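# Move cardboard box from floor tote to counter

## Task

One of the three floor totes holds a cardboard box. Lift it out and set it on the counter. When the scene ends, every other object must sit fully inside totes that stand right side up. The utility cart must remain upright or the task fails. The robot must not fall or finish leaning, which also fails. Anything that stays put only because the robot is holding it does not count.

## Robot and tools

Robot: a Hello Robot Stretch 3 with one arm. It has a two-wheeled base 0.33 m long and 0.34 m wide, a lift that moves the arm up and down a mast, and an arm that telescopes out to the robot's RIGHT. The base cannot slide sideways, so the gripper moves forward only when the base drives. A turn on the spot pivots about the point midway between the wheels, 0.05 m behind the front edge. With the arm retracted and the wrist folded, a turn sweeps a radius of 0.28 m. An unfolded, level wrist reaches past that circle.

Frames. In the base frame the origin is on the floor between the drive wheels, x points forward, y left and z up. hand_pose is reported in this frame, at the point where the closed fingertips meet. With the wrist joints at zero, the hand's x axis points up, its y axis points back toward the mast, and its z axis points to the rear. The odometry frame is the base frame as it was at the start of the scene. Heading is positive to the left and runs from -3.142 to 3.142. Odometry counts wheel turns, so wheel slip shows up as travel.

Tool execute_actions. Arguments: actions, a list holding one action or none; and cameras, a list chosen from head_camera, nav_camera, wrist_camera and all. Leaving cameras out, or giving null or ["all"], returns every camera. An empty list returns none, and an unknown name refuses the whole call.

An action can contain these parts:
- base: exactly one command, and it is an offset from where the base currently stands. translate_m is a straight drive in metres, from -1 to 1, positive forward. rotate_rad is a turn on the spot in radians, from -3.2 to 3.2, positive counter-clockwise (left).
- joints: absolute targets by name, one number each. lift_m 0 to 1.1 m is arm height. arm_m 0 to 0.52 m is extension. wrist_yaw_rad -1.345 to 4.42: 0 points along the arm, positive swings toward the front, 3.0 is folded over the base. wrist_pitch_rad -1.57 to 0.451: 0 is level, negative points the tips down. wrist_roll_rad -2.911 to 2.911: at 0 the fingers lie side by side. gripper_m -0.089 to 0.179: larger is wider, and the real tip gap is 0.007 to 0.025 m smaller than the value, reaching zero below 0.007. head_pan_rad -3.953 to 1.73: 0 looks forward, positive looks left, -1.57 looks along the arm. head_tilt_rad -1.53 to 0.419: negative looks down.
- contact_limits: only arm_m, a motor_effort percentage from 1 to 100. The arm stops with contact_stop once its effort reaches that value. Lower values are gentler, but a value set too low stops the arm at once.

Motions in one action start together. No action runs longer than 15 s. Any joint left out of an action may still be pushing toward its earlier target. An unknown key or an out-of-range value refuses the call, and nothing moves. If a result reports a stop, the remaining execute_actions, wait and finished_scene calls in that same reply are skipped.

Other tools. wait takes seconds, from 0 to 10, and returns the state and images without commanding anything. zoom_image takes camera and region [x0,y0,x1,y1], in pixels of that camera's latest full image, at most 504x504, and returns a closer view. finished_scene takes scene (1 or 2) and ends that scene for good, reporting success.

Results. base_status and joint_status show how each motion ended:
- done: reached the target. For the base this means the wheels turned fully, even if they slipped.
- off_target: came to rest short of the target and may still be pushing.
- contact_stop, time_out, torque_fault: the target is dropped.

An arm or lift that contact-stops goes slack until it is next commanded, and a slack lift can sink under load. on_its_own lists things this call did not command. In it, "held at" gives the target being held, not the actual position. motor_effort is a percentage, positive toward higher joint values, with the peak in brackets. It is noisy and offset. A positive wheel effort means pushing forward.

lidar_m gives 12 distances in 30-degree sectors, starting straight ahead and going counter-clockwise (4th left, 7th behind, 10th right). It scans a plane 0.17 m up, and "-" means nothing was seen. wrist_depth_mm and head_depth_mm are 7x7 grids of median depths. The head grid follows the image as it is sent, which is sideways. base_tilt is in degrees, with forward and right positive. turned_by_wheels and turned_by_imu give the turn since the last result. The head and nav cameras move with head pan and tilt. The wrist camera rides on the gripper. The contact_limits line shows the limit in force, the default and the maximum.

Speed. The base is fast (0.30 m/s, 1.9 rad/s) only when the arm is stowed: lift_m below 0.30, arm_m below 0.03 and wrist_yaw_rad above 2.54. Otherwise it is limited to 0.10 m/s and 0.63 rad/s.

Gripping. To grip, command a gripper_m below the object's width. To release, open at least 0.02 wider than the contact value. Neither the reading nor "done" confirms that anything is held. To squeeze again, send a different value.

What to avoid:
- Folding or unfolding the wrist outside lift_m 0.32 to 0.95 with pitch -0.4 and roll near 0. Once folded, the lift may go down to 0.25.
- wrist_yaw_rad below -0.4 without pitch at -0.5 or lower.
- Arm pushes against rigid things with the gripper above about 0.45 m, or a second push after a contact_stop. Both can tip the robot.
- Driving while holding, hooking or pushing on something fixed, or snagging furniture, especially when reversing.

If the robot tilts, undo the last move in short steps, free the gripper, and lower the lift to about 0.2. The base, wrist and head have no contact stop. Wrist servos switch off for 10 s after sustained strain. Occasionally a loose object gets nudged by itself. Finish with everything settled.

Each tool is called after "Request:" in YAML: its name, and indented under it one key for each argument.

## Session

Request:
execute_actions:
  actions: []

Scene clock: 0.00 s.
base_odometry: x=+0.000 y=+0.000 heading=+0.000 (m, m, rad; odometry frame)
turned_by_wheels: +0.000 (rad since the last result)
turned_by_imu: +0.000 (rad since the last result)
base_tilt: forward=-0.4 right=-0.7 (deg)
lidar_m: 1.27 1.42 1.10 1.07 1.13 1.16 2.39 2.52 2.62 2.37 1.82 1.77
head_depth_mm: 1644 1648 1649 1657 1656 1563 1053 / 1657 1675 1670 1674 1672 1562 1052 / 1689 1686 1687 1692 1679 1691 1168 / 1706 1705 1709 1708 1703 1706 1704 / 1720 1713 1734 1733 1731 1737 1734 / 1742 1742 1748 1743 1752 1747 1757 / 1757 1768 1769 1763 1778 1767 1772
base_status: not commanded
joint_positions: lift_m=+0.434 arm_m=+0.002 wrist_yaw_rad=+3.027 wrist_pitch_rad=-0.561 wrist_roll_rad=+0.010 gripper_m=+0.037 head_pan_rad=+0.009 head_tilt_rad=-0.021
joint_status: not commanded
motor_effort: left_wheel=+1 right_wheel=+0 lift_m=+21 arm_m=+0 wrist_yaw_rad=+0 wrist_pitch_rad=+4 wrist_roll_rad=+0 gripper_m=-1 head_pan_rad=+1 head_tilt_rad=+3 (%)
hand_pose: x=+0.0021 y=+0.0560 z=+0.4164 quat_wxyz=(+0.236, +0.693, +0.156, +0.664) (m; base frame)
wrist_depth_mm: - - - - - - - / - - - - - - - / 955 931 - - - - - / 774 781 800 820 851 878 892 / 657 671 - 713 717 725 747 / 579 588 - 614 618 631 642 / 509 - - 536 545 554 560
pictures: head_camera (sideways: a quarter turn clockwise sets it upright), nav_camera (sideways: a quarter turn counterclockwise sets it upright), wrist_camera
camera_calibration (this result's frames):
head_camera: T_world_to_cam=[[-0.0132959, -0.00150353, -0.99991, 1.31677], [-0.0550521, 0.998483, -0.00076935, 0.00389603], [0.998395, 0.0550369, -0.0133585, -0.0264486], [0, 0, 0, 1]] pos_world=[0.0441283, -0.000454671, 1.3163]
nav_camera: T_world_to_cam=[[-0.0345878, -0.0587533, 0.997673, -1.2497], [0.0843377, -0.994881, -0.055665, 0.118008], [0.995837, 0.0822161, 0.0393659, -0.101713], [0, 0, 0, 1]] pos_world=[0.0481123, 0.0523427, 1.25736]
wrist_camera: T_world_to_cam=[[0.990853, -0.120342, 0.0610577, -0.0283856], [-0.0314726, -0.64607, -0.762629, 0.393676], [0.131224, 0.753732, -0.643947, 0.389039], [0, 0, 0, 1]] pos_world=[-0.0105352, -0.042305, 0.552482]
Images, in order (width x height): head_camera 896x504, nav_camera 672x504, wrist_camera 644x364.

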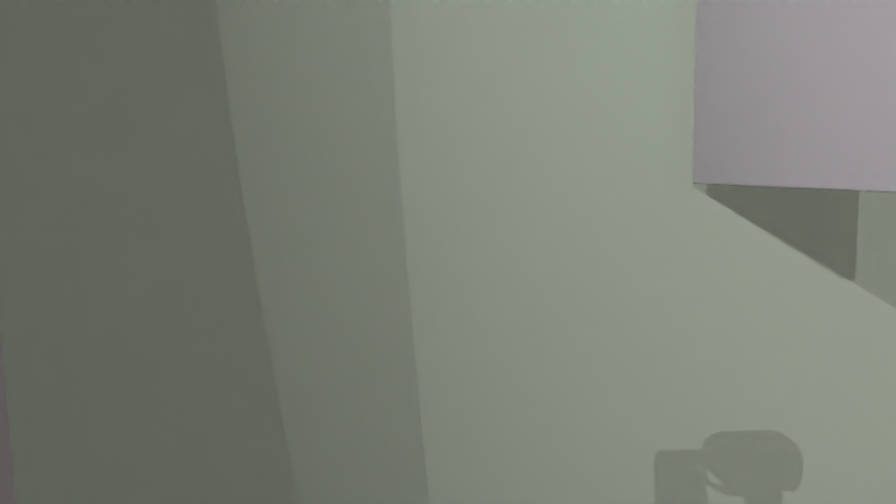

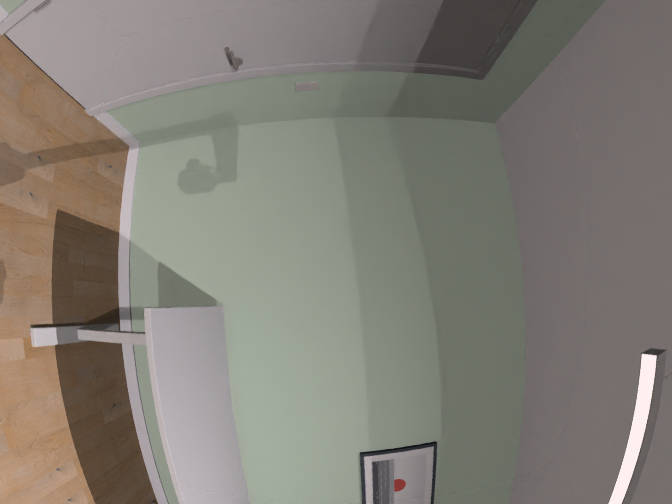

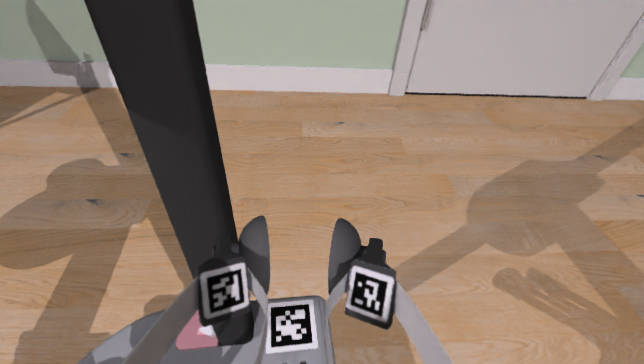

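Request:
execute_actions:
  actions:
    - {"joints": {"head_pan_rad": -2.3, "head_tilt_rad": -0.6, "lift_m": 0.28, "wrist_pitch_rad": -0.4}}
  cameras: ["head_camera", "nav_camera"]

Scene clock: 2.93 s.
base_odometry: x=+0.000 y=+0.000 heading=+0.000 (m, m, rad; odometry frame)
turned_by_wheels: +0.000 (rad since the last result)
turned_by_imu: +0.000 (rad since the last result)
base_tilt: forward=-0.4 right=-0.7 (deg)
lidar_m: 1.27 1.42 1.10 1.07 1.13 1.16 2.39 2.54 2.63 2.38 1.83 1.76
head_depth_mm: 3239 3479 3212 2329 1815 1494 1262 / 3391 3728 3301 2347 1835 1493 1270 / 3141 3427 3351 2371 1837 1503 1276 / 2915 3198 3284 2396 1859 1518 1277 / 2735 2967 3169 2398 1857 1521 1282 / 2522 2666 2814 2430 1883 1533 1293 / 2389 2549 2719 2451 1892 1539 1304
base_status: not commanded
joint_positions: lift_m=+0.280 arm_m=+0.002 wrist_yaw_rad=+3.027 wrist_pitch_rad=-0.422 wrist_roll_rad=+0.010 gripper_m=+0.037 head_pan_rad=-2.293 head_tilt_rad=-0.593
joint_status: all done
motor_effort: left_wheel=+1(1) right_wheel=+0(1) lift_m=+14(18) arm_m=-1(1) wrist_yaw_rad=+0(1) wrist_pitch_rad=+7(7) wrist_roll_rad=+1(0) gripper_m=+0(0) head_pan_rad=-3(36) head_tilt_rad=-4(41) (%)
hand_pose: x=+0.0044 y=+0.0757 z=+0.2923 quat_wxyz=(+0.188, +0.702, +0.107, +0.678) (m; base frame)
wrist_depth_mm: 973 - - - - - - / - - - - - - - / 869 903 937 992 - - - / 684 697 725 737 759 783 805 / 557 569 604 607 609 621 635 / 468 493 - - 513 518 529 / - - - - 429 438 443
pictures: head_camera (sideways: a quarter turn clockwise sets it upright), nav_camera (sideways: a quarter turn counterclockwise sets it upright)
camera_calibration (this result's frames):
head_camera: T_world_to_cam=[[0.363853, 0.415276, -0.83376, 1.09746], [0.775335, -0.631093, 0.0240238, -0.0334383], [-0.516204, -0.655185, -0.551604, 0.68331], [0, 0, 0, 1]] pos_world=[-0.0206618, -0.0291584, 1.29274]
nav_camera: T_world_to_cam=[[-0.381003, -0.344265, 0.85809, -1.06515], [-0.768959, 0.633303, -0.0873477, 0.164406], [-0.51336, -0.693116, -0.506016, 0.617342], [0, 0, 0, 1]] pos_world=[0.0375137, -0.0429234, 1.24074]
Images, in order (width x height): head_camera 896x504, nav_camera 672x504.

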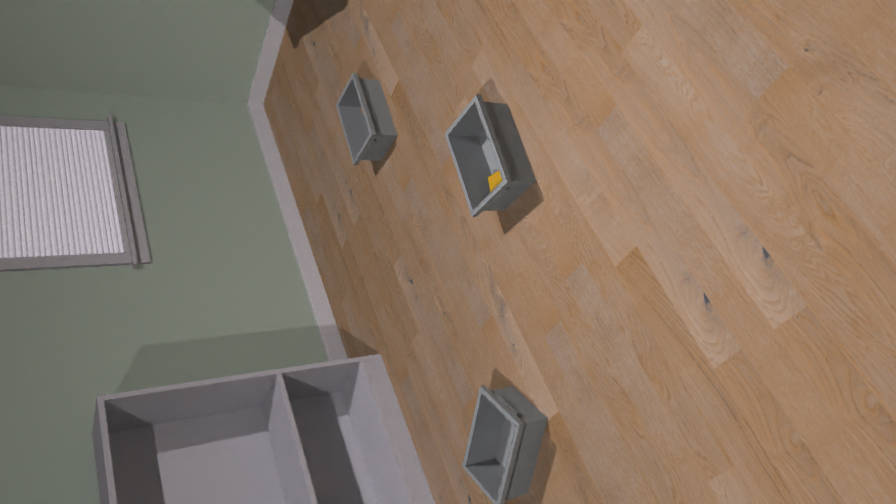

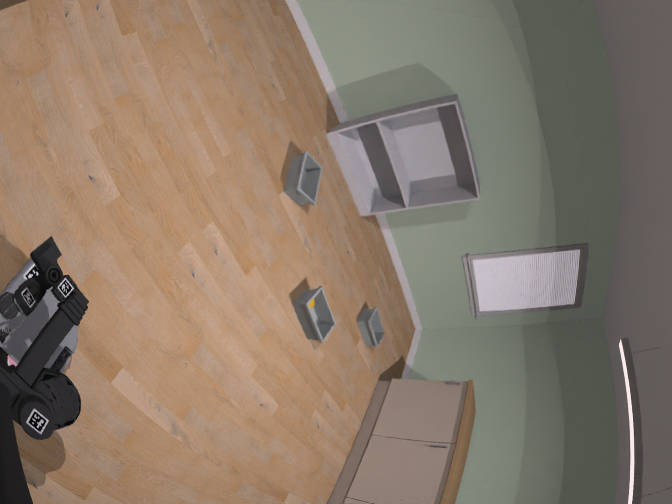

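Request:
zoom_image:
  camera: "head_camera"
  region: [320, 60, 560, 240]

Request:
zoom_image:
  camera: "head_camera"
  region: [440, 360, 600, 504]

Region (320, 60, 560, 240) of head_camera's 896x504 image, scaled by 2.100, with more detail than that image has; it fills the top 378 rows of this view, and the rest is white.

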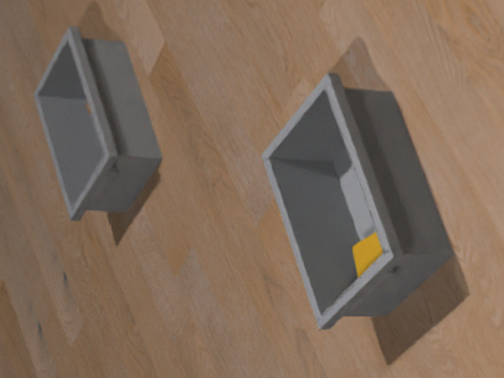

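Region (440, 360, 600, 504) of head_camera's 896x504 image, scaled by 3.150, with more detail than that image has; it fills the top 454 rows of this view, and the rest is white.

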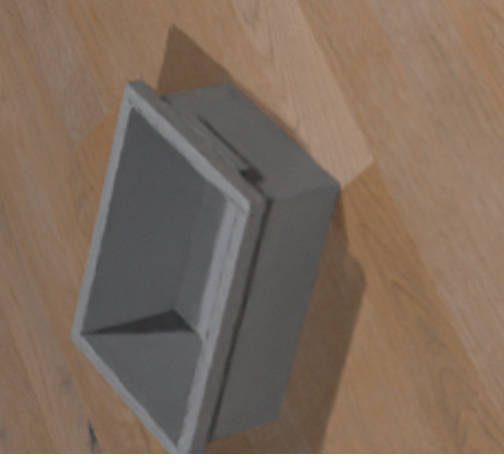

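Request:
execute_actions:
  actions:
    - {"base": {"rotate_rad": 0.47}, "joints": {"head_pan_rad": -2.75, "head_tilt_rad": -0.75}}
  cameras: []

Request:
execute_actions:
  actions:
    - {"base": {"translate_m": -1.0}}
  cameras: ["head_camera", "nav_camera"]

Scene clock: 10.97 s.
base_odometry: x=+0.000 y=+0.000 heading=+0.470 (m, m, rad; odometry frame)
turned_by_wheels: +0.470 (rad since the last result)
turned_by_imu: +0.474 (rad since the last result)
base_tilt: forward=-0.4 right=-0.7 (deg)
lidar_m: 1.49 1.11 1.07 1.11 1.16 2.39 2.49 2.62 2.38 1.82 1.79 1.27
head_depth_mm: 3336 3252 2402 1908 1579 1353 1180 / 3381 3299 2437 1925 1582 1357 1181 / 3170 3350 2461 1929 1606 1358 1187 / 2924 3174 2475 1961 1610 1371 1194 / 2770 3011 2511 1969 1617 1382 1205 / 2482 2740 2531 1983 1634 1386 1206 / 2378 2563 2517 2003 1640 1403 1215
base_status: done
joint_positions: lift_m=+0.280 arm_m=+0.002 wrist_yaw_rad=+3.027 wrist_pitch_rad=-0.421 wrist_roll_rad=+0.010 gripper_m=+0.037 head_pan_rad=-2.743 head_tilt_rad=-0.741
joint_status: all done
motor_effort: left_wheel=-2(10) right_wheel=+2(7) lift_m=+14(14) arm_m=+0(0) wrist_yaw_rad=+0(0) wrist_pitch_rad=+7(8) wrist_roll_rad=+1(0) gripper_m=-1(0) head_pan_rad=-3(27) head_tilt_rad=-5(23) (%)
hand_pose: x=+0.0044 y=+0.0758 z=+0.2924 quat_wxyz=(+0.188, +0.702, +0.107, +0.678) (m; base frame)
wrist_depth_mm: - - - - 992 918 813 / - - - - - 982 876 / 874 917 944 985 - - 926 / 679 687 727 750 768 783 810 / 555 564 607 610 604 621 638 / 471 492 - - 509 521 526 / - - - - 429 442 448
pictures: none
No camera images: the call's "cameras" was empty. Leave "cameras" out to get every camera's image.

Scene clock: 15.90 s.
base_odometry: x=-0.892 y=-0.453 heading=+0.470 (m, m, rad; odometry frame)
turned_by_wheels: +0.000 (rad since the last result)
turned_by_imu: -0.007 (rad since the last result)
base_tilt: forward=-0.4 right=-0.7 (deg)
lidar_m: 2.20 1.63 0.94 0.96 1.58 1.53 1.59 2.27 1.89 1.91 2.27 2.16
head_depth_mm: 2357 2567 2313 1910 1575 1348 1176 / 2609 2850 2423 1924 1581 1359 1183 / 2572 2879 2457 1906 1599 1357 1183 / 2391 2683 2480 1891 1612 1335 1191 / 2235 2477 2537 1961 1618 1344 1201 / 2106 2313 2452 1980 1637 1361 1205 / 1998 2179 2370 1998 1644 1397 1216
base_status: done
joint_positions: lift_m=+0.280 arm_m=+0.002 wrist_yaw_rad=+3.027 wrist_pitch_rad=-0.421 wrist_roll_rad=+0.010 gripper_m=+0.037 head_pan_rad=-2.743 head_tilt_rad=-0.742
joint_status: not commanded
motor_effort: left_wheel=-1(14) right_wheel=+2(5) lift_m=+14(14) arm_m=+0(0) wrist_yaw_rad=+0(0) wrist_pitch_rad=+7(7) wrist_roll_rad=+0(0) gripper_m=+0(0) head_pan_rad=-2(2) head_tilt_rad=-4(5) (%)
hand_pose: x=+0.0044 y=+0.0758 z=+0.2925 quat_wxyz=(+0.188, +0.702, +0.107, +0.678) (m; base frame)
wrist_depth_mm: - - - - - - - / - - - - - - - / 876 908 950 985 - - - / 679 689 737 739 767 779 817 / 551 564 612 602 606 628 646 / 469 494 - - 512 519 528 / - - - - 431 439 450
pictures: head_camera (sideways: a quarter turn clockwise sets it upright), nav_camera (sideways: a quarter turn counterclockwise sets it upright)
camera_calibration (this result's frames):
head_camera: T_world_to_cam=[[0.616835, 0.261247, -0.742472, 0.976918], [0.41974, -0.907164, 0.0295177, -0.0384164], [-0.665832, -0.329852, -0.669227, 0.837237], [0, 0, 0, 1]] pos_world=[-0.0290131, -0.0139027, 1.28677]
nav_camera: T_world_to_cam=[[-0.605134, -0.191433, 0.772766, -0.952543], [-0.404426, 0.910005, -0.0912663, 0.167266], [-0.685749, -0.367755, -0.628095, 0.777217], [0, 0, 0, 1]] pos_world=[0.0242073, -0.0487355, 1.23953]
Images, in order (width x height): head_camera 896x504, nav_camera 672x504.

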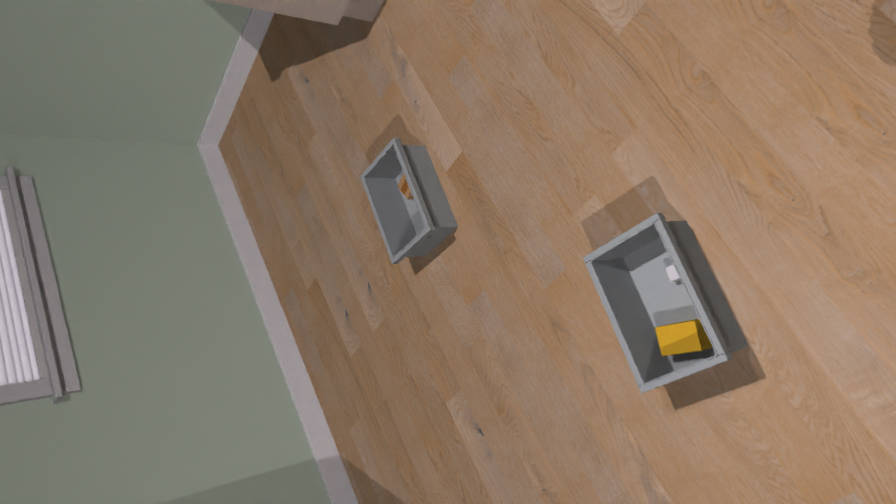

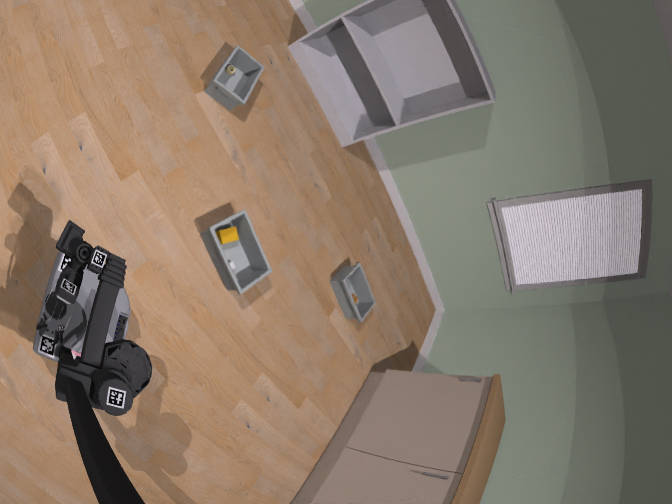

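Request:
execute_actions:
  actions:
    - {"base": {"translate_m": -1.0}, "joints": {"head_pan_rad": -2.3, "head_tilt_rad": -1.0}}
  cameras: ["head_camera"]

Scene clock: 25.37 s.
base_odometry: x=-1.783 y=-0.905 heading=+0.470 (m, m, rad; odometry frame)
turned_by_wheels: +0.000 (rad since the last result)
turned_by_imu: -0.007 (rad since the last result)
base_tilt: forward=-0.4 right=-0.7 (deg)
lidar_m: 2.92 1.53 1.53 0.96 0.70 0.68 0.70 1.76 1.69 1.49 1.92 2.99
head_depth_mm: 1788 1992 1735 1520 1360 1213 - / 1741 1959 1757 1530 1360 1221 - / 1699 1957 1772 1487 1348 1243 - / 1651 1943 1784 1495 1364 1254 - / 1622 1896 1804 1565 1390 1239 1158 / 1583 1841 1803 1580 1393 1249 1136 / 1546 1801 1828 1585 1408 1260 1114
base_status: done
joint_positions: lift_m=+0.280 arm_m=+0.002 wrist_yaw_rad=+3.027 wrist_pitch_rad=-0.421 wrist_roll_rad=+0.010 gripper_m=+0.037 head_pan_rad=-2.307 head_tilt_rad=-0.988
joint_status: all done
motor_effort: left_wheel=+0(12) right_wheel=+0(5) lift_m=+15(14) arm_m=-1(1) wrist_yaw_rad=+0(0) wrist_pitch_rad=+7(8) wrist_roll_rad=+0(0) gripper_m=+0(0) head_pan_rad=+4(26) head_tilt_rad=-7(29) (%)
hand_pose: x=+0.0044 y=+0.0758 z=+0.2925 quat_wxyz=(+0.188, +0.702, +0.107, +0.678) (m; base frame)
wrist_depth_mm: 579 - - - - - - / 599 - - - - - - / 686 790 955 985 - - - / 653 691 721 742 768 787 817 / 552 565 602 601 608 626 634 / 467 491 - - 510 513 529 / - - - - 431 442 450
pictures: head_camera (sideways: a quarter turn clockwise sets it upright)
camera_calibration (this result's frames):
head_camera: T_world_to_cam=[[0.55674, 0.616587, -0.556652, 0.735159], [0.758131, -0.651045, 0.0371073, -0.0503508], [-0.339526, -0.442675, -0.829916, 1.04421], [0, 0, 0, 1]] pos_world=[-0.016585, -0.023827, 1.2777]
Images, in order (width x height): head_camera 896x504.

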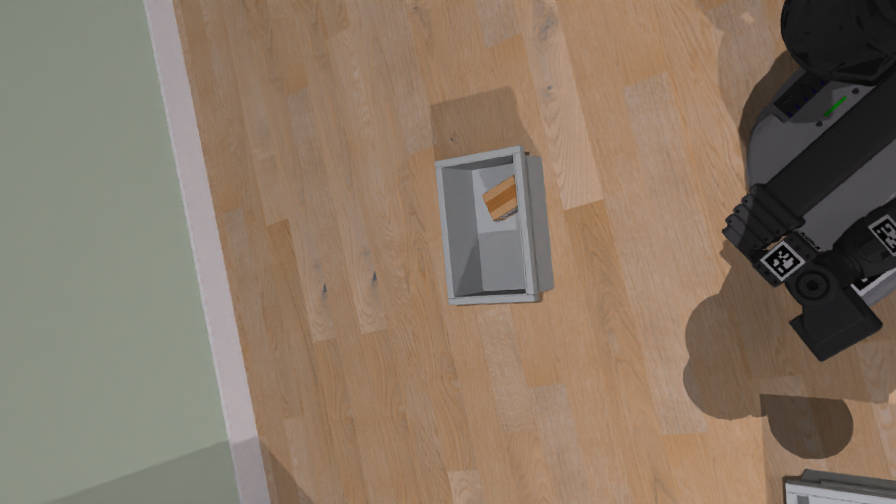

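Request:
zoom_image:
  camera: "head_camera"
  region: [410, 130, 590, 320]

Region (410, 130, 590, 320) of head_camera's 896x504 image, scaled by 2.653, with more detail than that image has; it fills the left 477 columns of this view, and the rest is white.

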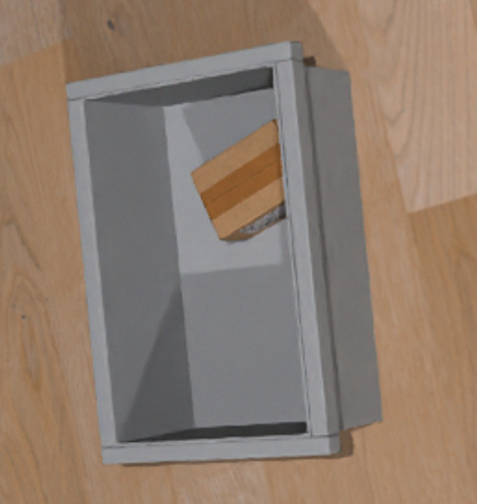

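Request:
execute_actions:
  actions:
    - {"base": {"translate_m": -0.25}, "joints": {"lift_m": 0.36, "head_pan_rad": -1.57, "head_tilt_rad": -1.1}}
  cameras: []

Request:
execute_actions:
  actions:
    - {"base": {"rotate_rad": -0.47}, "joints": {"wrist_yaw_rad": 0.0, "arm_m": 0.3}}
  cameras: []

Request:
execute_actions:
  actions:
    - {"joints": {"wrist_pitch_rad": -1.57, "gripper_m": 0.1, "wrist_roll_rad": -0.22, "arm_m": 0.455, "lift_m": 0.32}}
  cameras: ["head_camera", "wrist_camera"]

Scene clock: 32.50 s.
base_odometry: x=-2.006 y=-1.019 heading=+0.470 (m, m, rad; odometry frame)
turned_by_wheels: +0.000 (rad since the last result)
turned_by_imu: -0.002 (rad since the last result)
base_tilt: forward=-0.4 right=-0.8 (deg)
lidar_m: 3.11 1.70 1.69 0.65 0.48 0.46 0.48 1.50 1.57 1.48 1.99 3.19
head_depth_mm: 1575 1745 1594 1424 1280 1190 - / 1661 1804 1606 1394 1285 - - / 1754 1828 1611 1452 1312 - - / 1600 1774 1633 1454 1315 1200 1116 / 1843 1810 1635 1468 1330 1213 1124 / 1908 1858 1651 1484 1336 1222 1126 / 1961 1881 1665 1493 1327 1233 1138
base_status: done
joint_positions: lift_m=+0.360 arm_m=+0.002 wrist_yaw_rad=+3.027 wrist_pitch_rad=-0.421 wrist_roll_rad=+0.010 gripper_m=+0.037 head_pan_rad=-1.577 head_tilt_rad=-1.087
joint_status: all done
motor_effort: left_wheel=+0(11) right_wheel=+0(6) lift_m=+29(29) arm_m=+0(1) wrist_yaw_rad=+0(0) wrist_pitch_rad=+7(7) wrist_roll_rad=+1(0) gripper_m=+0(0) head_pan_rad=+4(35) head_tilt_rad=-8(22) (%)
hand_pose: x=+0.0044 y=+0.0759 z=+0.3716 quat_wxyz=(+0.188, +0.702, +0.107, +0.678) (m; base frame)
wrist_depth_mm: 399 - 728 - - - - / 412 - 779 - - - - / 430 494 969 - - - - / 441 539 869 895 910 955 964 / 508 630 736 728 736 746 769 / 530 568 - 590 610 628 625 / 483 501 - 519 516 526 537
pictures: none
No camera images: the call's "cameras" was empty. Leave "cameras" out to get every camera's image.

Scene clock: 35.90 s.
base_odometry: x=-2.006 y=-1.019 heading=+0.000 (m, m, rad; odometry frame)
turned_by_wheels: -0.470 (rad since the last result)
turned_by_imu: -0.476 (rad since the last result)
base_tilt: forward=-0.4 right=-0.8 (deg)
lidar_m: 3.35 2.98 1.69 2.18 0.62 0.47 0.46 0.49 1.58 1.57 1.47 1.99
head_depth_mm: 1585 1762 1587 1429 1295 1191 - / 1587 1776 1597 1458 1302 - - / 1581 1782 1622 - 1306 1220 - / 1591 1795 1625 1415 1308 1216 1113 / 1598 1796 1640 1451 1329 1220 1118 / 1608 1807 1652 1482 1343 1221 1130 / 1594 1816 1671 1483 1338 1229 1135
base_status: done
joint_positions: lift_m=+0.360 arm_m=+0.300 wrist_yaw_rad=+0.002 wrist_pitch_rad=-0.421 wrist_roll_rad=+0.010 gripper_m=+0.037 head_pan_rad=-1.577 head_tilt_rad=-1.087
joint_status: all done
motor_effort: left_wheel=+4(9) right_wheel=-3(6) lift_m=+29(28) arm_m=+4(4) wrist_yaw_rad=-2(4) wrist_pitch_rad=+7(7) wrist_roll_rad=+0(0) gripper_m=+0(0) head_pan_rad=+3(3) head_tilt_rad=-8(8) (%)
hand_pose: x=-0.0211 y=-0.6688 z=+0.3716 quat_wxyz=(+0.688, +0.148, -0.695, -0.148) (m; base frame)
wrist_depth_mm: 935 961 946 934 935 929 930 / 916 - - - - - - / 942 - - - - - - / 813 838 860 880 908 946 - / 664 682 716 735 742 760 764 / 558 569 - 591 612 620 630 / 485 490 499 508 515 520 537
pictures: none
No camera images: the call's "cameras" was empty. Leave "cameras" out to get every camera's image.

Scene clock: 38.30 s.
base_odometry: x=-2.006 y=-1.019 heading=+0.000 (m, m, rad; odometry frame)
turned_by_wheels: +0.000 (rad since the last result)
turned_by_imu: +0.000 (rad since the last result)
base_tilt: forward=-0.4 right=-0.8 (deg)
lidar_m: 3.36 2.99 1.70 2.18 0.62 0.47 0.46 0.49 1.58 1.57 1.48 1.99
head_depth_mm: 1579 1766 1595 1426 1299 1193 - / 1583 1772 1612 1449 1313 - - / 1591 1794 1644 1384 1303 1226 - / 1591 1791 1632 1415 1302 1214 1112 / 1602 1801 1638 1445 1328 1215 1119 / 1603 1820 1652 1481 1340 1223 1130 / 1609 1823 1662 1490 1347 1233 1129
base_status: not commanded
joint_positions: lift_m=+0.320 arm_m=+0.455 wrist_yaw_rad=+0.001 wrist_pitch_rad=-1.546 wrist_roll_rad=-0.217 gripper_m=+0.100 head_pan_rad=-1.577 head_tilt_rad=-1.087
joint_status: all done
joint sent to its limit — the command would take wrist_pitch_rad past its lower limit, so that joint was sent only as far as its limit.
motor_effort: left_wheel=+4(4) right_wheel=-3(3) lift_m=+14(26) arm_m=+4(4) wrist_yaw_rad=-1(3) wrist_pitch_rad=-2(6) wrist_roll_rad=-1(3) gripper_m=+0(83) head_pan_rad=+1(3) head_tilt_rad=-8(8) (%)
hand_pose: x=-0.0216 y=-0.5820 z=+0.2024 quat_wxyz=(+0.558, +0.545, -0.448, -0.437) (m; base frame)
wrist_depth_mm: 219 288 247 332 339 346 352 / 235 329 337 267 346 354 361 / 260 340 344 350 262 363 371 / 251 332 352 311 299 369 379 / 354 252 321 345 373 385 389 / 364 367 260 276 385 392 398 / 371 381 382 389 400 404 416
pictures: head_camera (sideways: a quarter turn clockwise sets it upright), wrist_camera
camera_calibration (this result's frames):
head_camera: T_world_to_cam=[[0.00366966, 0.8815, -0.472171, 0.628481], [0.999073, 0.0170191, 0.0395378, -0.0549799], [0.0428885, -0.471878, -0.88062, 1.10777], [0, 0, 0, 1]] pos_world=[0.00511191, -0.0303364, 1.27445]
wrist_camera: T_world_to_cam=[[-0.961352, -0.271672, 0.0446774, -0.195552], [-0.265037, 0.957114, 0.116997, 0.567493], [-0.0745462, 0.100634, -0.992127, 0.421216], [0, 0, 0, 1]] pos_world=[-0.00618779, -0.63867, 0.360242]
Images, in order (width x height): head_camera 896x504, wrist_camera 644x364.

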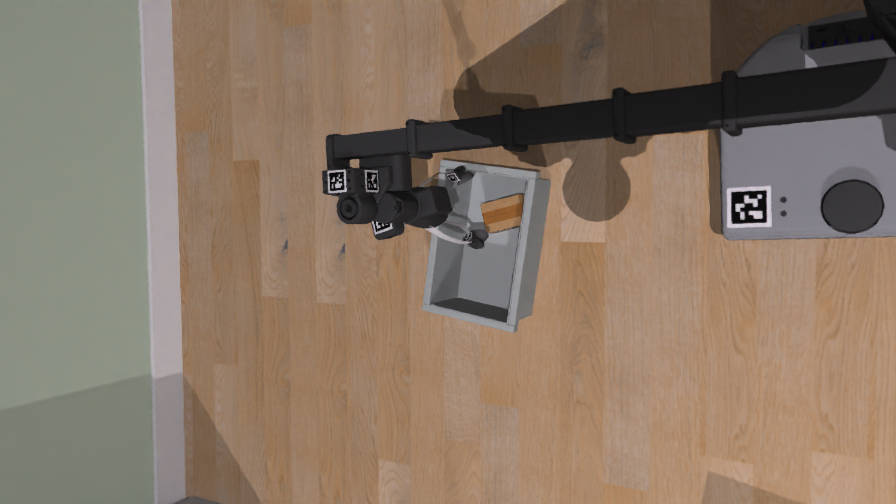

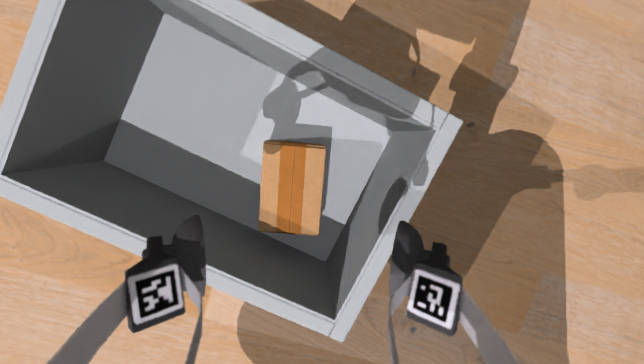

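Request:
execute_actions:
  actions:
    - {"base": {"translate_m": 0.014}, "joints": {"arm_m": 0.47, "lift_m": 0.25, "wrist_roll_rad": -0.175}}
  cameras: ["wrist_camera"]

Scene clock: 44.03 s.
base_odometry: x=-1.992 y=-1.019 heading=+0.000 (m, m, rad; odometry frame)
turned_by_wheels: +0.000 (rad since the last result)
turned_by_imu: +0.000 (rad since the last result)
base_tilt: forward=-0.4 right=-0.7 (deg)
lidar_m: 3.33 2.97 1.69 2.18 0.64 0.48 0.47 0.50 1.60 1.57 1.47 1.98
head_depth_mm: 1586 1754 1592 1427 1301 1187 - / 1584 1767 1597 1441 1299 1212 - / 1582 1786 1642 1389 1300 1228 - / 1595 1795 1628 1415 1304 1212 1113 / 1597 1791 1637 1474 1323 1215 1120 / 1613 1801 1653 1478 1338 1223 1123 / 1609 1818 1660 1490 1342 1231 1132
base_status: done
joint_positions: lift_m=+0.250 arm_m=+0.470 wrist_yaw_rad=+0.001 wrist_pitch_rad=-1.547 wrist_roll_rad=-0.179 gripper_m=+0.100 head_pan_rad=-1.577 head_tilt_rad=-1.087
joint_status: all done
motor_effort: left_wheel=+4(9) right_wheel=-2(5) lift_m=+14(15) arm_m=+3(4) wrist_yaw_rad=-1(1) wrist_pitch_rad=-2(2) wrist_roll_rad=+3(3) gripper_m=+0(0) head_pan_rad=+3(2) head_tilt_rad=-7(8) (%)
hand_pose: x=-0.0216 y=-0.5968 z=+0.1324 quat_wxyz=(+0.549, +0.536, -0.458, -0.448) (m; base frame)
wrist_depth_mm: 203 246 158 267 273 278 280 / 218 265 267 181 275 285 287 / 235 271 276 279 216 172 295 / 260 278 281 238 272 188 303 / 224 272 289 243 236 305 310 / 181 206 256 287 242 312 321 / 297 177 201 239 204 324 329
pictures: wrist_camera
camera_calibration (this result's frames):
wrist_camera: T_world_to_cam=[[-0.971079, -0.234741, 0.0436178, -0.174481], [-0.228349, 0.966466, 0.117472, 0.596161], [-0.0697306, 0.104114, -0.992118, 0.355454], [0, 0, 0, 1]] pos_world=[-0.00851577, -0.654135, 0.29023]
Images, in order (width x height): wrist_camera 644x364.

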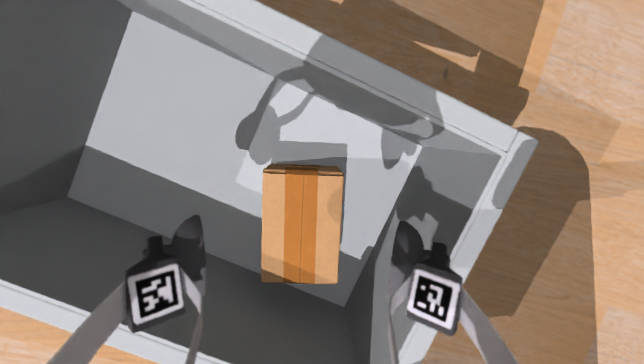

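Request:
execute_actions:
  actions:
    - {"joints": {"lift_m": 0.15, "gripper_m": 0.094}}
  cameras: ["head_camera", "wrist_camera"]

Scene clock: 47.20 s.
base_odometry: x=-1.992 y=-1.019 heading=+0.000 (m, m, rad; odometry frame)
turned_by_wheels: +0.000 (rad since the last result)
turned_by_imu: +0.000 (rad since the last result)
base_tilt: forward=-0.4 right=-0.7 (deg)
lidar_m: 3.33 2.97 1.68 2.18 0.64 0.49 0.47 0.50 1.61 1.57 1.47 1.98
head_depth_mm: 1595 1763 1590 1429 1297 1190 - / 1585 1769 1600 1447 1308 1210 - / 1588 1791 1609 - 1298 1222 - / 1593 1787 1623 1413 1307 1214 1114 / 1597 1790 1634 1464 1327 1211 1118 / 1600 1806 1648 1468 1336 1222 1127 / 1613 1816 1659 1479 1347 1236 1133
base_status: not commanded
joint_positions: lift_m=+0.150 arm_m=+0.470 wrist_yaw_rad=+0.001 wrist_pitch_rad=-1.547 wrist_roll_rad=-0.179 gripper_m=+0.094 head_pan_rad=-1.577 head_tilt_rad=-1.087
joint_status: all done
motor_effort: left_wheel=+4(3) right_wheel=-3(2) lift_m=+14(15) arm_m=+3(3) wrist_yaw_rad=-1(1) wrist_pitch_rad=-2(2) wrist_roll_rad=+3(3) gripper_m=+0(35) head_pan_rad=+3(3) head_tilt_rad=-8(8) (%)
hand_pose: x=-0.0216 y=-0.5968 z=+0.0324 quat_wxyz=(+0.549, +0.536, -0.458, -0.448) (m; base frame)
wrist_depth_mm: 165 167 156 99 72 62 63 / 169 171 173 174 109 77 65 / 173 175 177 180 182 120 83 / 177 179 181 182 187 157 109 / 181 183 137 136 191 143 103 / 182 186 141 140 - 129 97 / 153 167 174 144 178 113 91
pictures: head_camera (sideways: a quarter turn clockwise sets it upright), wrist_camera
camera_calibration (this result's frames):
head_camera: T_world_to_cam=[[0.00366935, 0.8815, -0.472171, 0.628481], [0.999073, 0.0170195, 0.0395378, -0.0549799], [0.0428886, -0.471878, -0.88062, 1.10777], [0, 0, 0, 1]] pos_world=[0.00511192, -0.0303364, 1.27445]
wrist_camera: T_world_to_cam=[[-0.971079, -0.234741, 0.0436178, -0.170119], [-0.228349, 0.966466, 0.117472, 0.60791], [-0.0697306, 0.104114, -0.992118, 0.256239], [0, 0, 0, 1]] pos_world=[-0.00851578, -0.654137, 0.190227]
Images, in order (width x height): head_camera 896x504, wrist_camera 644x364.

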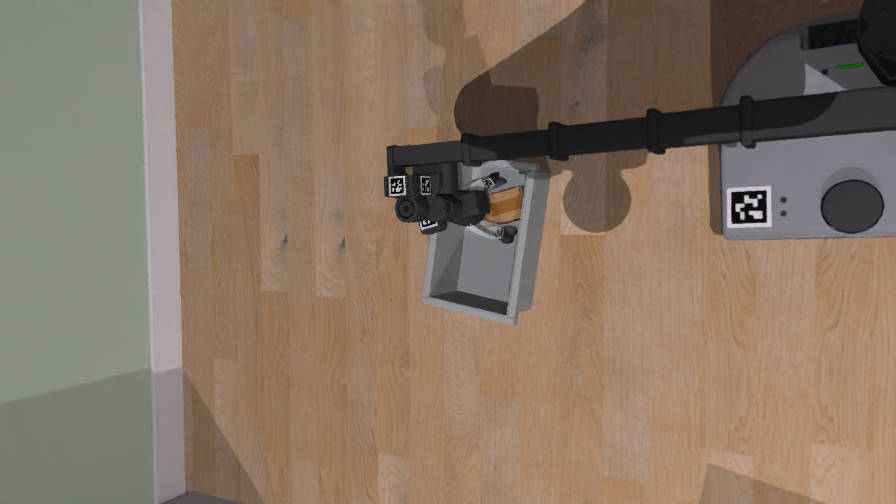

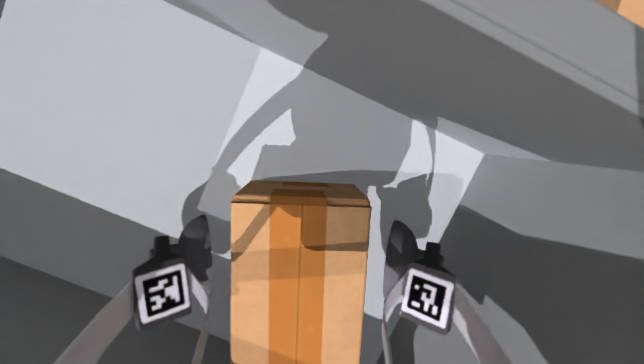

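Request:
execute_actions:
  actions:
    - {"joints": {"gripper_m": 0.015}}
  cameras: []

Request:
execute_actions:
  actions:
    - {"joints": {"lift_m": 0.3, "head_pan_rad": -3.0, "head_tilt_rad": -0.75}}
  cameras: ["head_camera", "wrist_camera"]

Scene clock: 49.13 s.
base_odometry: x=-1.992 y=-1.019 heading=+0.000 (m, m, rad; odometry frame)
turned_by_wheels: +0.000 (rad since the last result)
turned_by_imu: +0.000 (rad since the last result)
base_tilt: forward=-0.4 right=-0.7 (deg)
lidar_m: 3.33 2.98 1.69 2.18 0.64 0.48 0.47 0.50 1.61 1.57 1.47 1.98
head_depth_mm: 1578 1755 1590 1427 1295 1189 - / 1588 1772 1595 1441 1303 1216 - / 1593 1788 1620 - 1297 1221 - / 1591 1803 1621 1417 1301 1219 1109 / 1594 1813 1636 1460 1328 1214 1120 / 1604 1808 1652 1476 1337 1226 1125 / 1603 1821 1660 1493 1347 1235 1133
base_status: not commanded
joint_positions: lift_m=+0.150 arm_m=+0.470 wrist_yaw_rad=+0.001 wrist_pitch_rad=-1.547 wrist_roll_rad=-0.179 gripper_m=+0.016 head_pan_rad=-1.577 head_tilt_rad=-1.087
joint_status: all done
motor_effort: left_wheel=+4(4) right_wheel=-2(2) lift_m=+14(14) arm_m=+3(3) wrist_yaw_rad=-1(2) wrist_pitch_rad=-2(2) wrist_roll_rad=+3(3) gripper_m=-19(94) head_pan_rad=+3(2) head_tilt_rad=-8(7) (%)
hand_pose: x=-0.0216 y=-0.5968 z=+0.0324 quat_wxyz=(+0.549, +0.536, -0.458, -0.448) (m; base frame)
wrist_depth_mm: 165 166 156 99 72 62 63 / 168 170 173 173 109 77 65 / 173 175 177 180 182 120 83 / 177 178 180 182 187 157 109 / 181 183 131 131 192 143 103 / 182 187 134 135 173 130 97 / 151 170 139 139 185 118 91
pictures: none
No camera images: the call's "cameras" was empty. Leave "cameras" out to get every camera's image.

Scene clock: 51.33 s.
base_odometry: x=-1.992 y=-1.019 heading=+0.000 (m, m, rad; odometry frame)
turned_by_wheels: +0.000 (rad since the last result)
turned_by_imu: +0.000 (rad since the last result)
base_tilt: forward=-0.4 right=-0.7 (deg)
lidar_m: 3.34 2.98 1.69 2.18 0.64 0.48 0.47 0.50 1.60 0.53 1.47 1.98
head_depth_mm: 916 916 687 566 672 831 1111 / 929 930 694 586 697 864 1139 / 949 946 703 592 723 906 1159 / 966 958 708 615 750 950 1191 / 988 970 717 624 778 997 1200 / 1003 1035 724 629 810 1048 1200 / 1026 1162 730 682 845 1355 1201
base_status: not commanded
joint_positions: lift_m=+0.299 arm_m=+0.470 wrist_yaw_rad=+0.001 wrist_pitch_rad=-1.547 wrist_roll_rad=-0.179 gripper_m=+0.016 head_pan_rad=-2.993 head_tilt_rad=-0.755
joint_status: all done
motor_effort: left_wheel=+4(4) right_wheel=-2(2) lift_m=+29(32) arm_m=+3(3) wrist_yaw_rad=-2(1) wrist_pitch_rad=-2(2) wrist_roll_rad=+2(3) gripper_m=-19(19) head_pan_rad=-3(37) head_tilt_rad=+3(31) (%)
hand_pose: x=-0.0216 y=-0.5968 z=+0.1815 quat_wxyz=(+0.549, +0.536, -0.458, -0.448) (m; base frame)
wrist_depth_mm: 202 247 201 315 322 325 329 / 216 305 314 211 326 334 338 / 234 319 322 329 237 339 346 / 259 328 331 333 270 351 352 / 224 269 130 132 267 361 367 / 343 231 133 135 363 368 374 / 352 356 138 138 375 381 385
pictures: head_camera (sideways: a quarter turn clockwise sets it upright), wrist_camera
camera_calibration (this result's frames):
head_camera: T_world_to_cam=[[0.67169, 0.10208, -0.733766, 0.965237], [0.182098, -0.982824, 0.0299639, -0.0375473], [-0.718104, -0.153744, -0.678741, 0.849931], [0, 0, 0, 1]] pos_world=[-0.0311639, -0.0047624, 1.28627]
wrist_camera: T_world_to_cam=[[-0.971081, -0.234733, 0.0436177, -0.176615], [-0.228342, 0.966468, 0.117472, 0.590407], [-0.0697297, 0.104115, -0.992118, 0.404081], [0, 0, 0, 1]] pos_world=[-0.00851621, -0.654138, 0.339244]
Images, in order (width x height): head_camera 896x504, wrist_camera 644x364.

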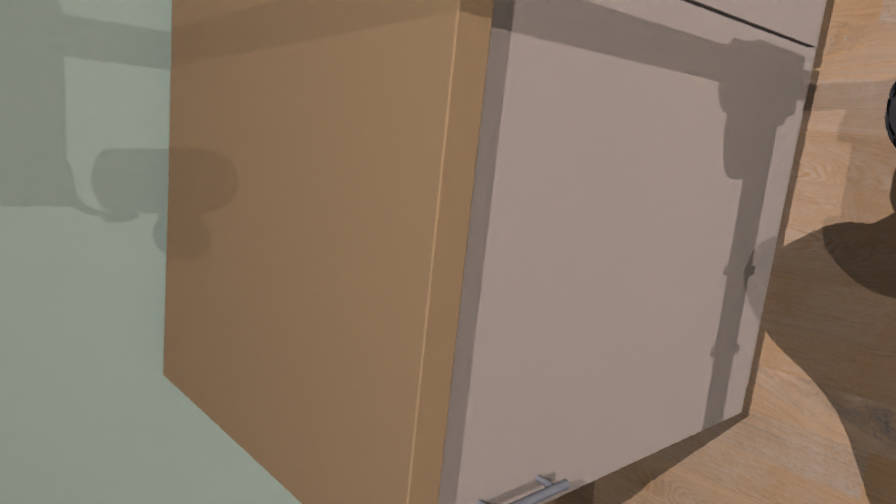

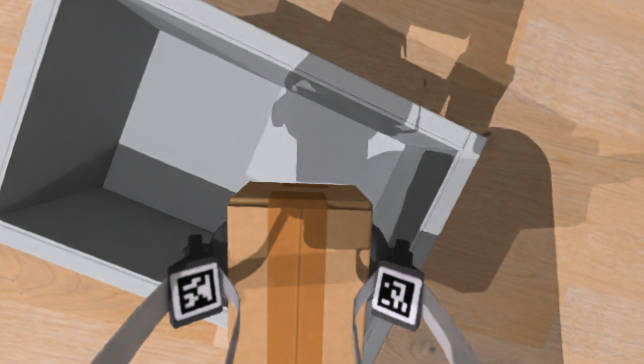

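Request:
execute_actions:
  actions:
    - {"base": {"rotate_rad": -0.4}, "joints": {"lift_m": 1.1, "head_pan_rad": -1.9, "head_tilt_rad": -0.6}}

Scene clock: 62.20 s.
base_odometry: x=-1.992 y=-1.019 heading=-0.400 (m, m, rad; odometry frame)
turned_by_wheels: -0.400 (rad since the last result)
turned_by_imu: -0.405 (rad since the last result)
base_tilt: forward=-0.4 right=-0.8 (deg)
lidar_m: 2.71 3.18 2.68 1.68 1.11 0.58 0.48 0.47 0.52 1.58 1.57 1.47
head_depth_mm: 1149 1206 1294 674 680 761 861 / 1254 1326 1458 706 774 881 1018 / - 1472 1641 1840 1817 1487 1257 / 1530 1667 1868 2079 1822 1492 1271 / 1619 1745 1919 2111 1845 1502 1280 / 1519 1631 1767 584 1853 1508 1281 / - - 1657 1780 1851 1528 1295
base_status: done
joint_positions: lift_m=+1.099 arm_m=+0.470 wrist_yaw_rad=+0.001 wrist_pitch_rad=-1.547 wrist_roll_rad=-0.178 gripper_m=+0.016 head_pan_rad=-1.907 head_tilt_rad=-0.606
joint_status: all done
motor_effort: left_wheel=+3(11) right_wheel=-2(9) lift_m=+30(30) arm_m=+3(3) wrist_yaw_rad=-1(1) wrist_pitch_rad=-2(2) wrist_roll_rad=+3(3) gripper_m=-19(19) head_pan_rad=+3(36) head_tilt_rad=+3(22) (%)
hand_pose: x=-0.0216 y=-0.5968 z=+0.9815 quat_wxyz=(+0.549, +0.536, -0.458, -0.448) (m; base frame)
wrist_depth_mm: - - - - - - 895 / - - - - - - 938 / - - - - - - 939 / - - - - - 749 655 / - - 130 131 755 471 399 / - - 133 135 668 431 292 / - - 139 139 - 447 268
pictures: head_camera (sideways: a quarter turn clockwise sets it upright), nav_camera (sideways: a quarter turn counterclockwise sets it upright), wrist_camera
camera_calibration (this result's frames):
head_camera: T_world_to_cam=[[0.184633, 0.53223, -0.826222, 1.08873], [0.955668, -0.293422, 0.0245456, -0.0352173], [-0.229368, -0.794125, -0.56281, 0.696141], [0, 0, 0, 1]] pos_world=[-0.00768677, -0.0369631, 1.29219]
nav_camera: T_world_to_cam=[[-0.227344, -0.473198, 0.851116, -1.05699], [-0.950309, 0.298675, -0.0877844, 0.166079], [-0.212668, -0.82878, -0.517586, 0.630562], [0, 0, 0, 1]] pos_world=[0.0516252, -0.0271739, 1.24057]
wrist_camera: T_world_to_cam=[[-0.971146, -0.234465, 0.0436115, -0.211349], [-0.228075, 0.966531, 0.11747, 0.496496], [-0.0696944, 0.104134, -0.992118, 1.1978], [0, 0, 0, 1]] pos_world=[-0.00853313, -0.654164, 1.13925]
Images, in order (width x height): head_camera 896x504, nav_camera 672x504, wrist_camera 644x364.

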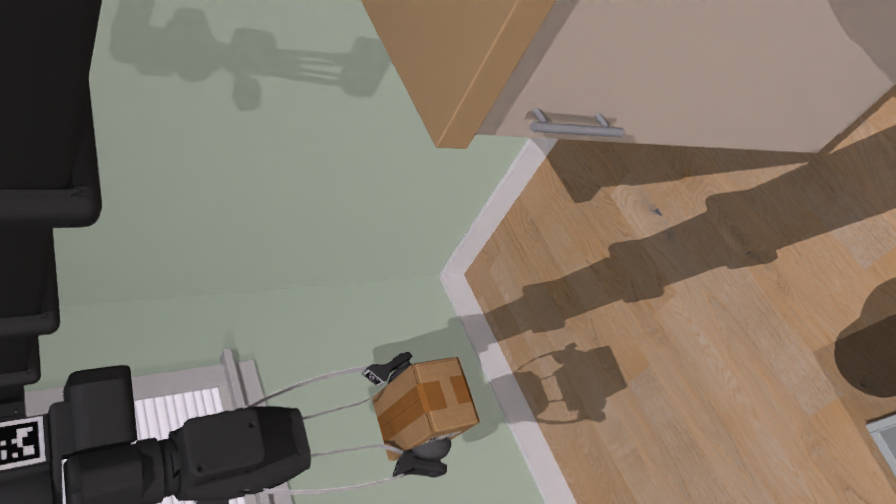

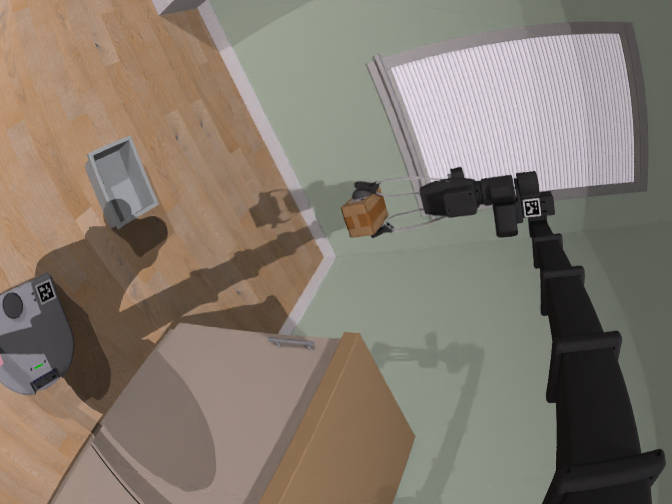

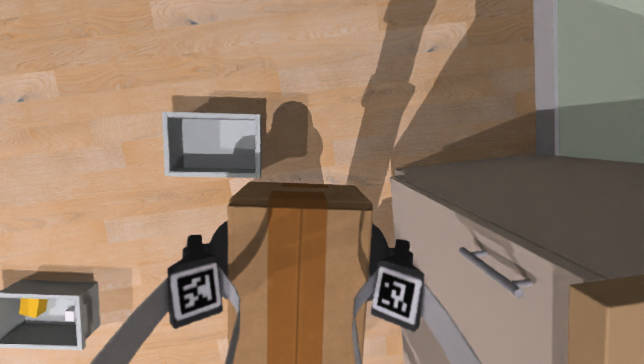

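Request:
execute_actions:
  actions:
    - {"base": {"rotate_rad": -0.95}, "joints": {"arm_m": 0.51, "head_pan_rad": -1.5}}
  cameras: ["head_camera", "wrist_camera"]

Scene clock: 65.70 s.
base_odometry: x=-1.992 y=-1.019 heading=-1.350 (m, m, rad; odometry frame)
turned_by_wheels: -0.950 (rad since the last result)
turned_by_imu: -0.961 (rad since the last result)
base_tilt: forward=-0.4 right=-0.7 (deg)
lidar_m: 1.54 1.47 3.16 3.33 2.53 1.68 0.93 0.54 0.47 0.47 0.55 1.57
head_depth_mm: 887 971 927 672 560 644 754 / - 991 938 655 584 682 804 / 952 1054 951 636 593 723 865 / 977 1077 965 692 655 770 934 / 1014 1121 1185 699 693 824 1014 / 1046 1165 1311 705 728 911 1257 / 1088 1208 1367 1499 1758 1526 1291
base_status: done
joint_positions: lift_m=+1.099 arm_m=+0.510 wrist_yaw_rad=+0.001 wrist_pitch_rad=-1.547 wrist_roll_rad=-0.178 gripper_m=+0.016 head_pan_rad=-1.507 head_tilt_rad=-0.606
joint_status: all done
motor_effort: left_wheel=+3(11) right_wheel=-3(9) lift_m=+30(30) arm_m=+3(3) wrist_yaw_rad=-2(1) wrist_pitch_rad=-2(1) wrist_roll_rad=+3(3) gripper_m=-19(19) head_pan_rad=+3(27) head_tilt_rad=+4(4) (%)
hand_pose: x=-0.0216 y=-0.6369 z=+0.9815 quat_wxyz=(+0.549, +0.536, -0.458, -0.448) (m; base frame)
wrist_depth_mm: 203 206 208 213 214 217 220 / 208 211 213 216 219 223 226 / 213 216 219 222 224 228 232 / 218 220 223 224 230 234 237 / 223 225 131 131 236 241 245 / 230 231 134 135 244 247 251 / - 239 139 139 251 253 258
pictures: head_camera (sideways: a quarter turn clockwise sets it upright), wrist_camera
camera_calibration (this result's frames):
head_camera: T_world_to_cam=[[-0.0372919, 0.562108, -0.826223, 1.09008], [0.994476, 0.102055, 0.0245455, -0.035454], [0.0981174, -0.820743, -0.562809, 0.694141], [0, 0, 0, 1]] pos_world=[0.00780199, -0.0394138, 1.29219]
wrist_camera: T_world_to_cam=[[-0.971205, -0.23422, 0.0436058, -0.220569], [-0.227832, 0.966589, 0.117469, 0.535206], [-0.0696623, 0.104151, -0.992119, 1.20197], [0, 0, 0, 1]] pos_world=[-0.00854855, -0.694173, 1.13925]
Images, in order (width x height): head_camera 896x504, wrist_camera 644x364.

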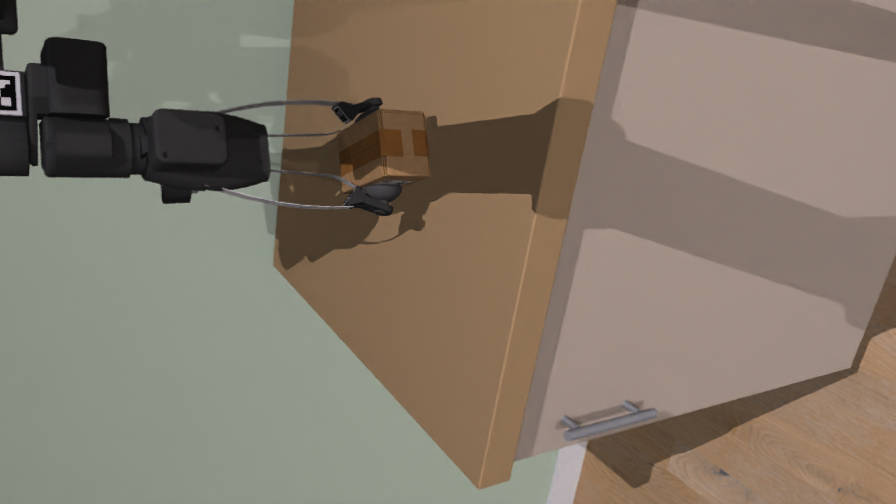

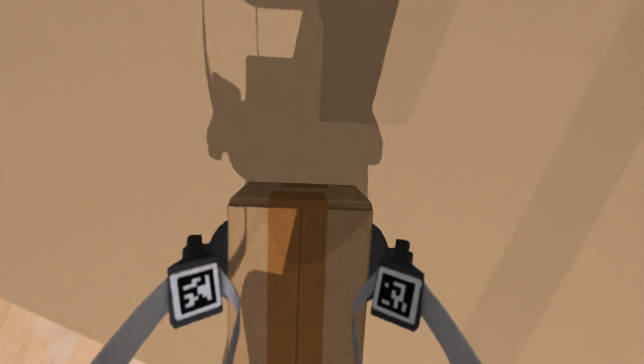

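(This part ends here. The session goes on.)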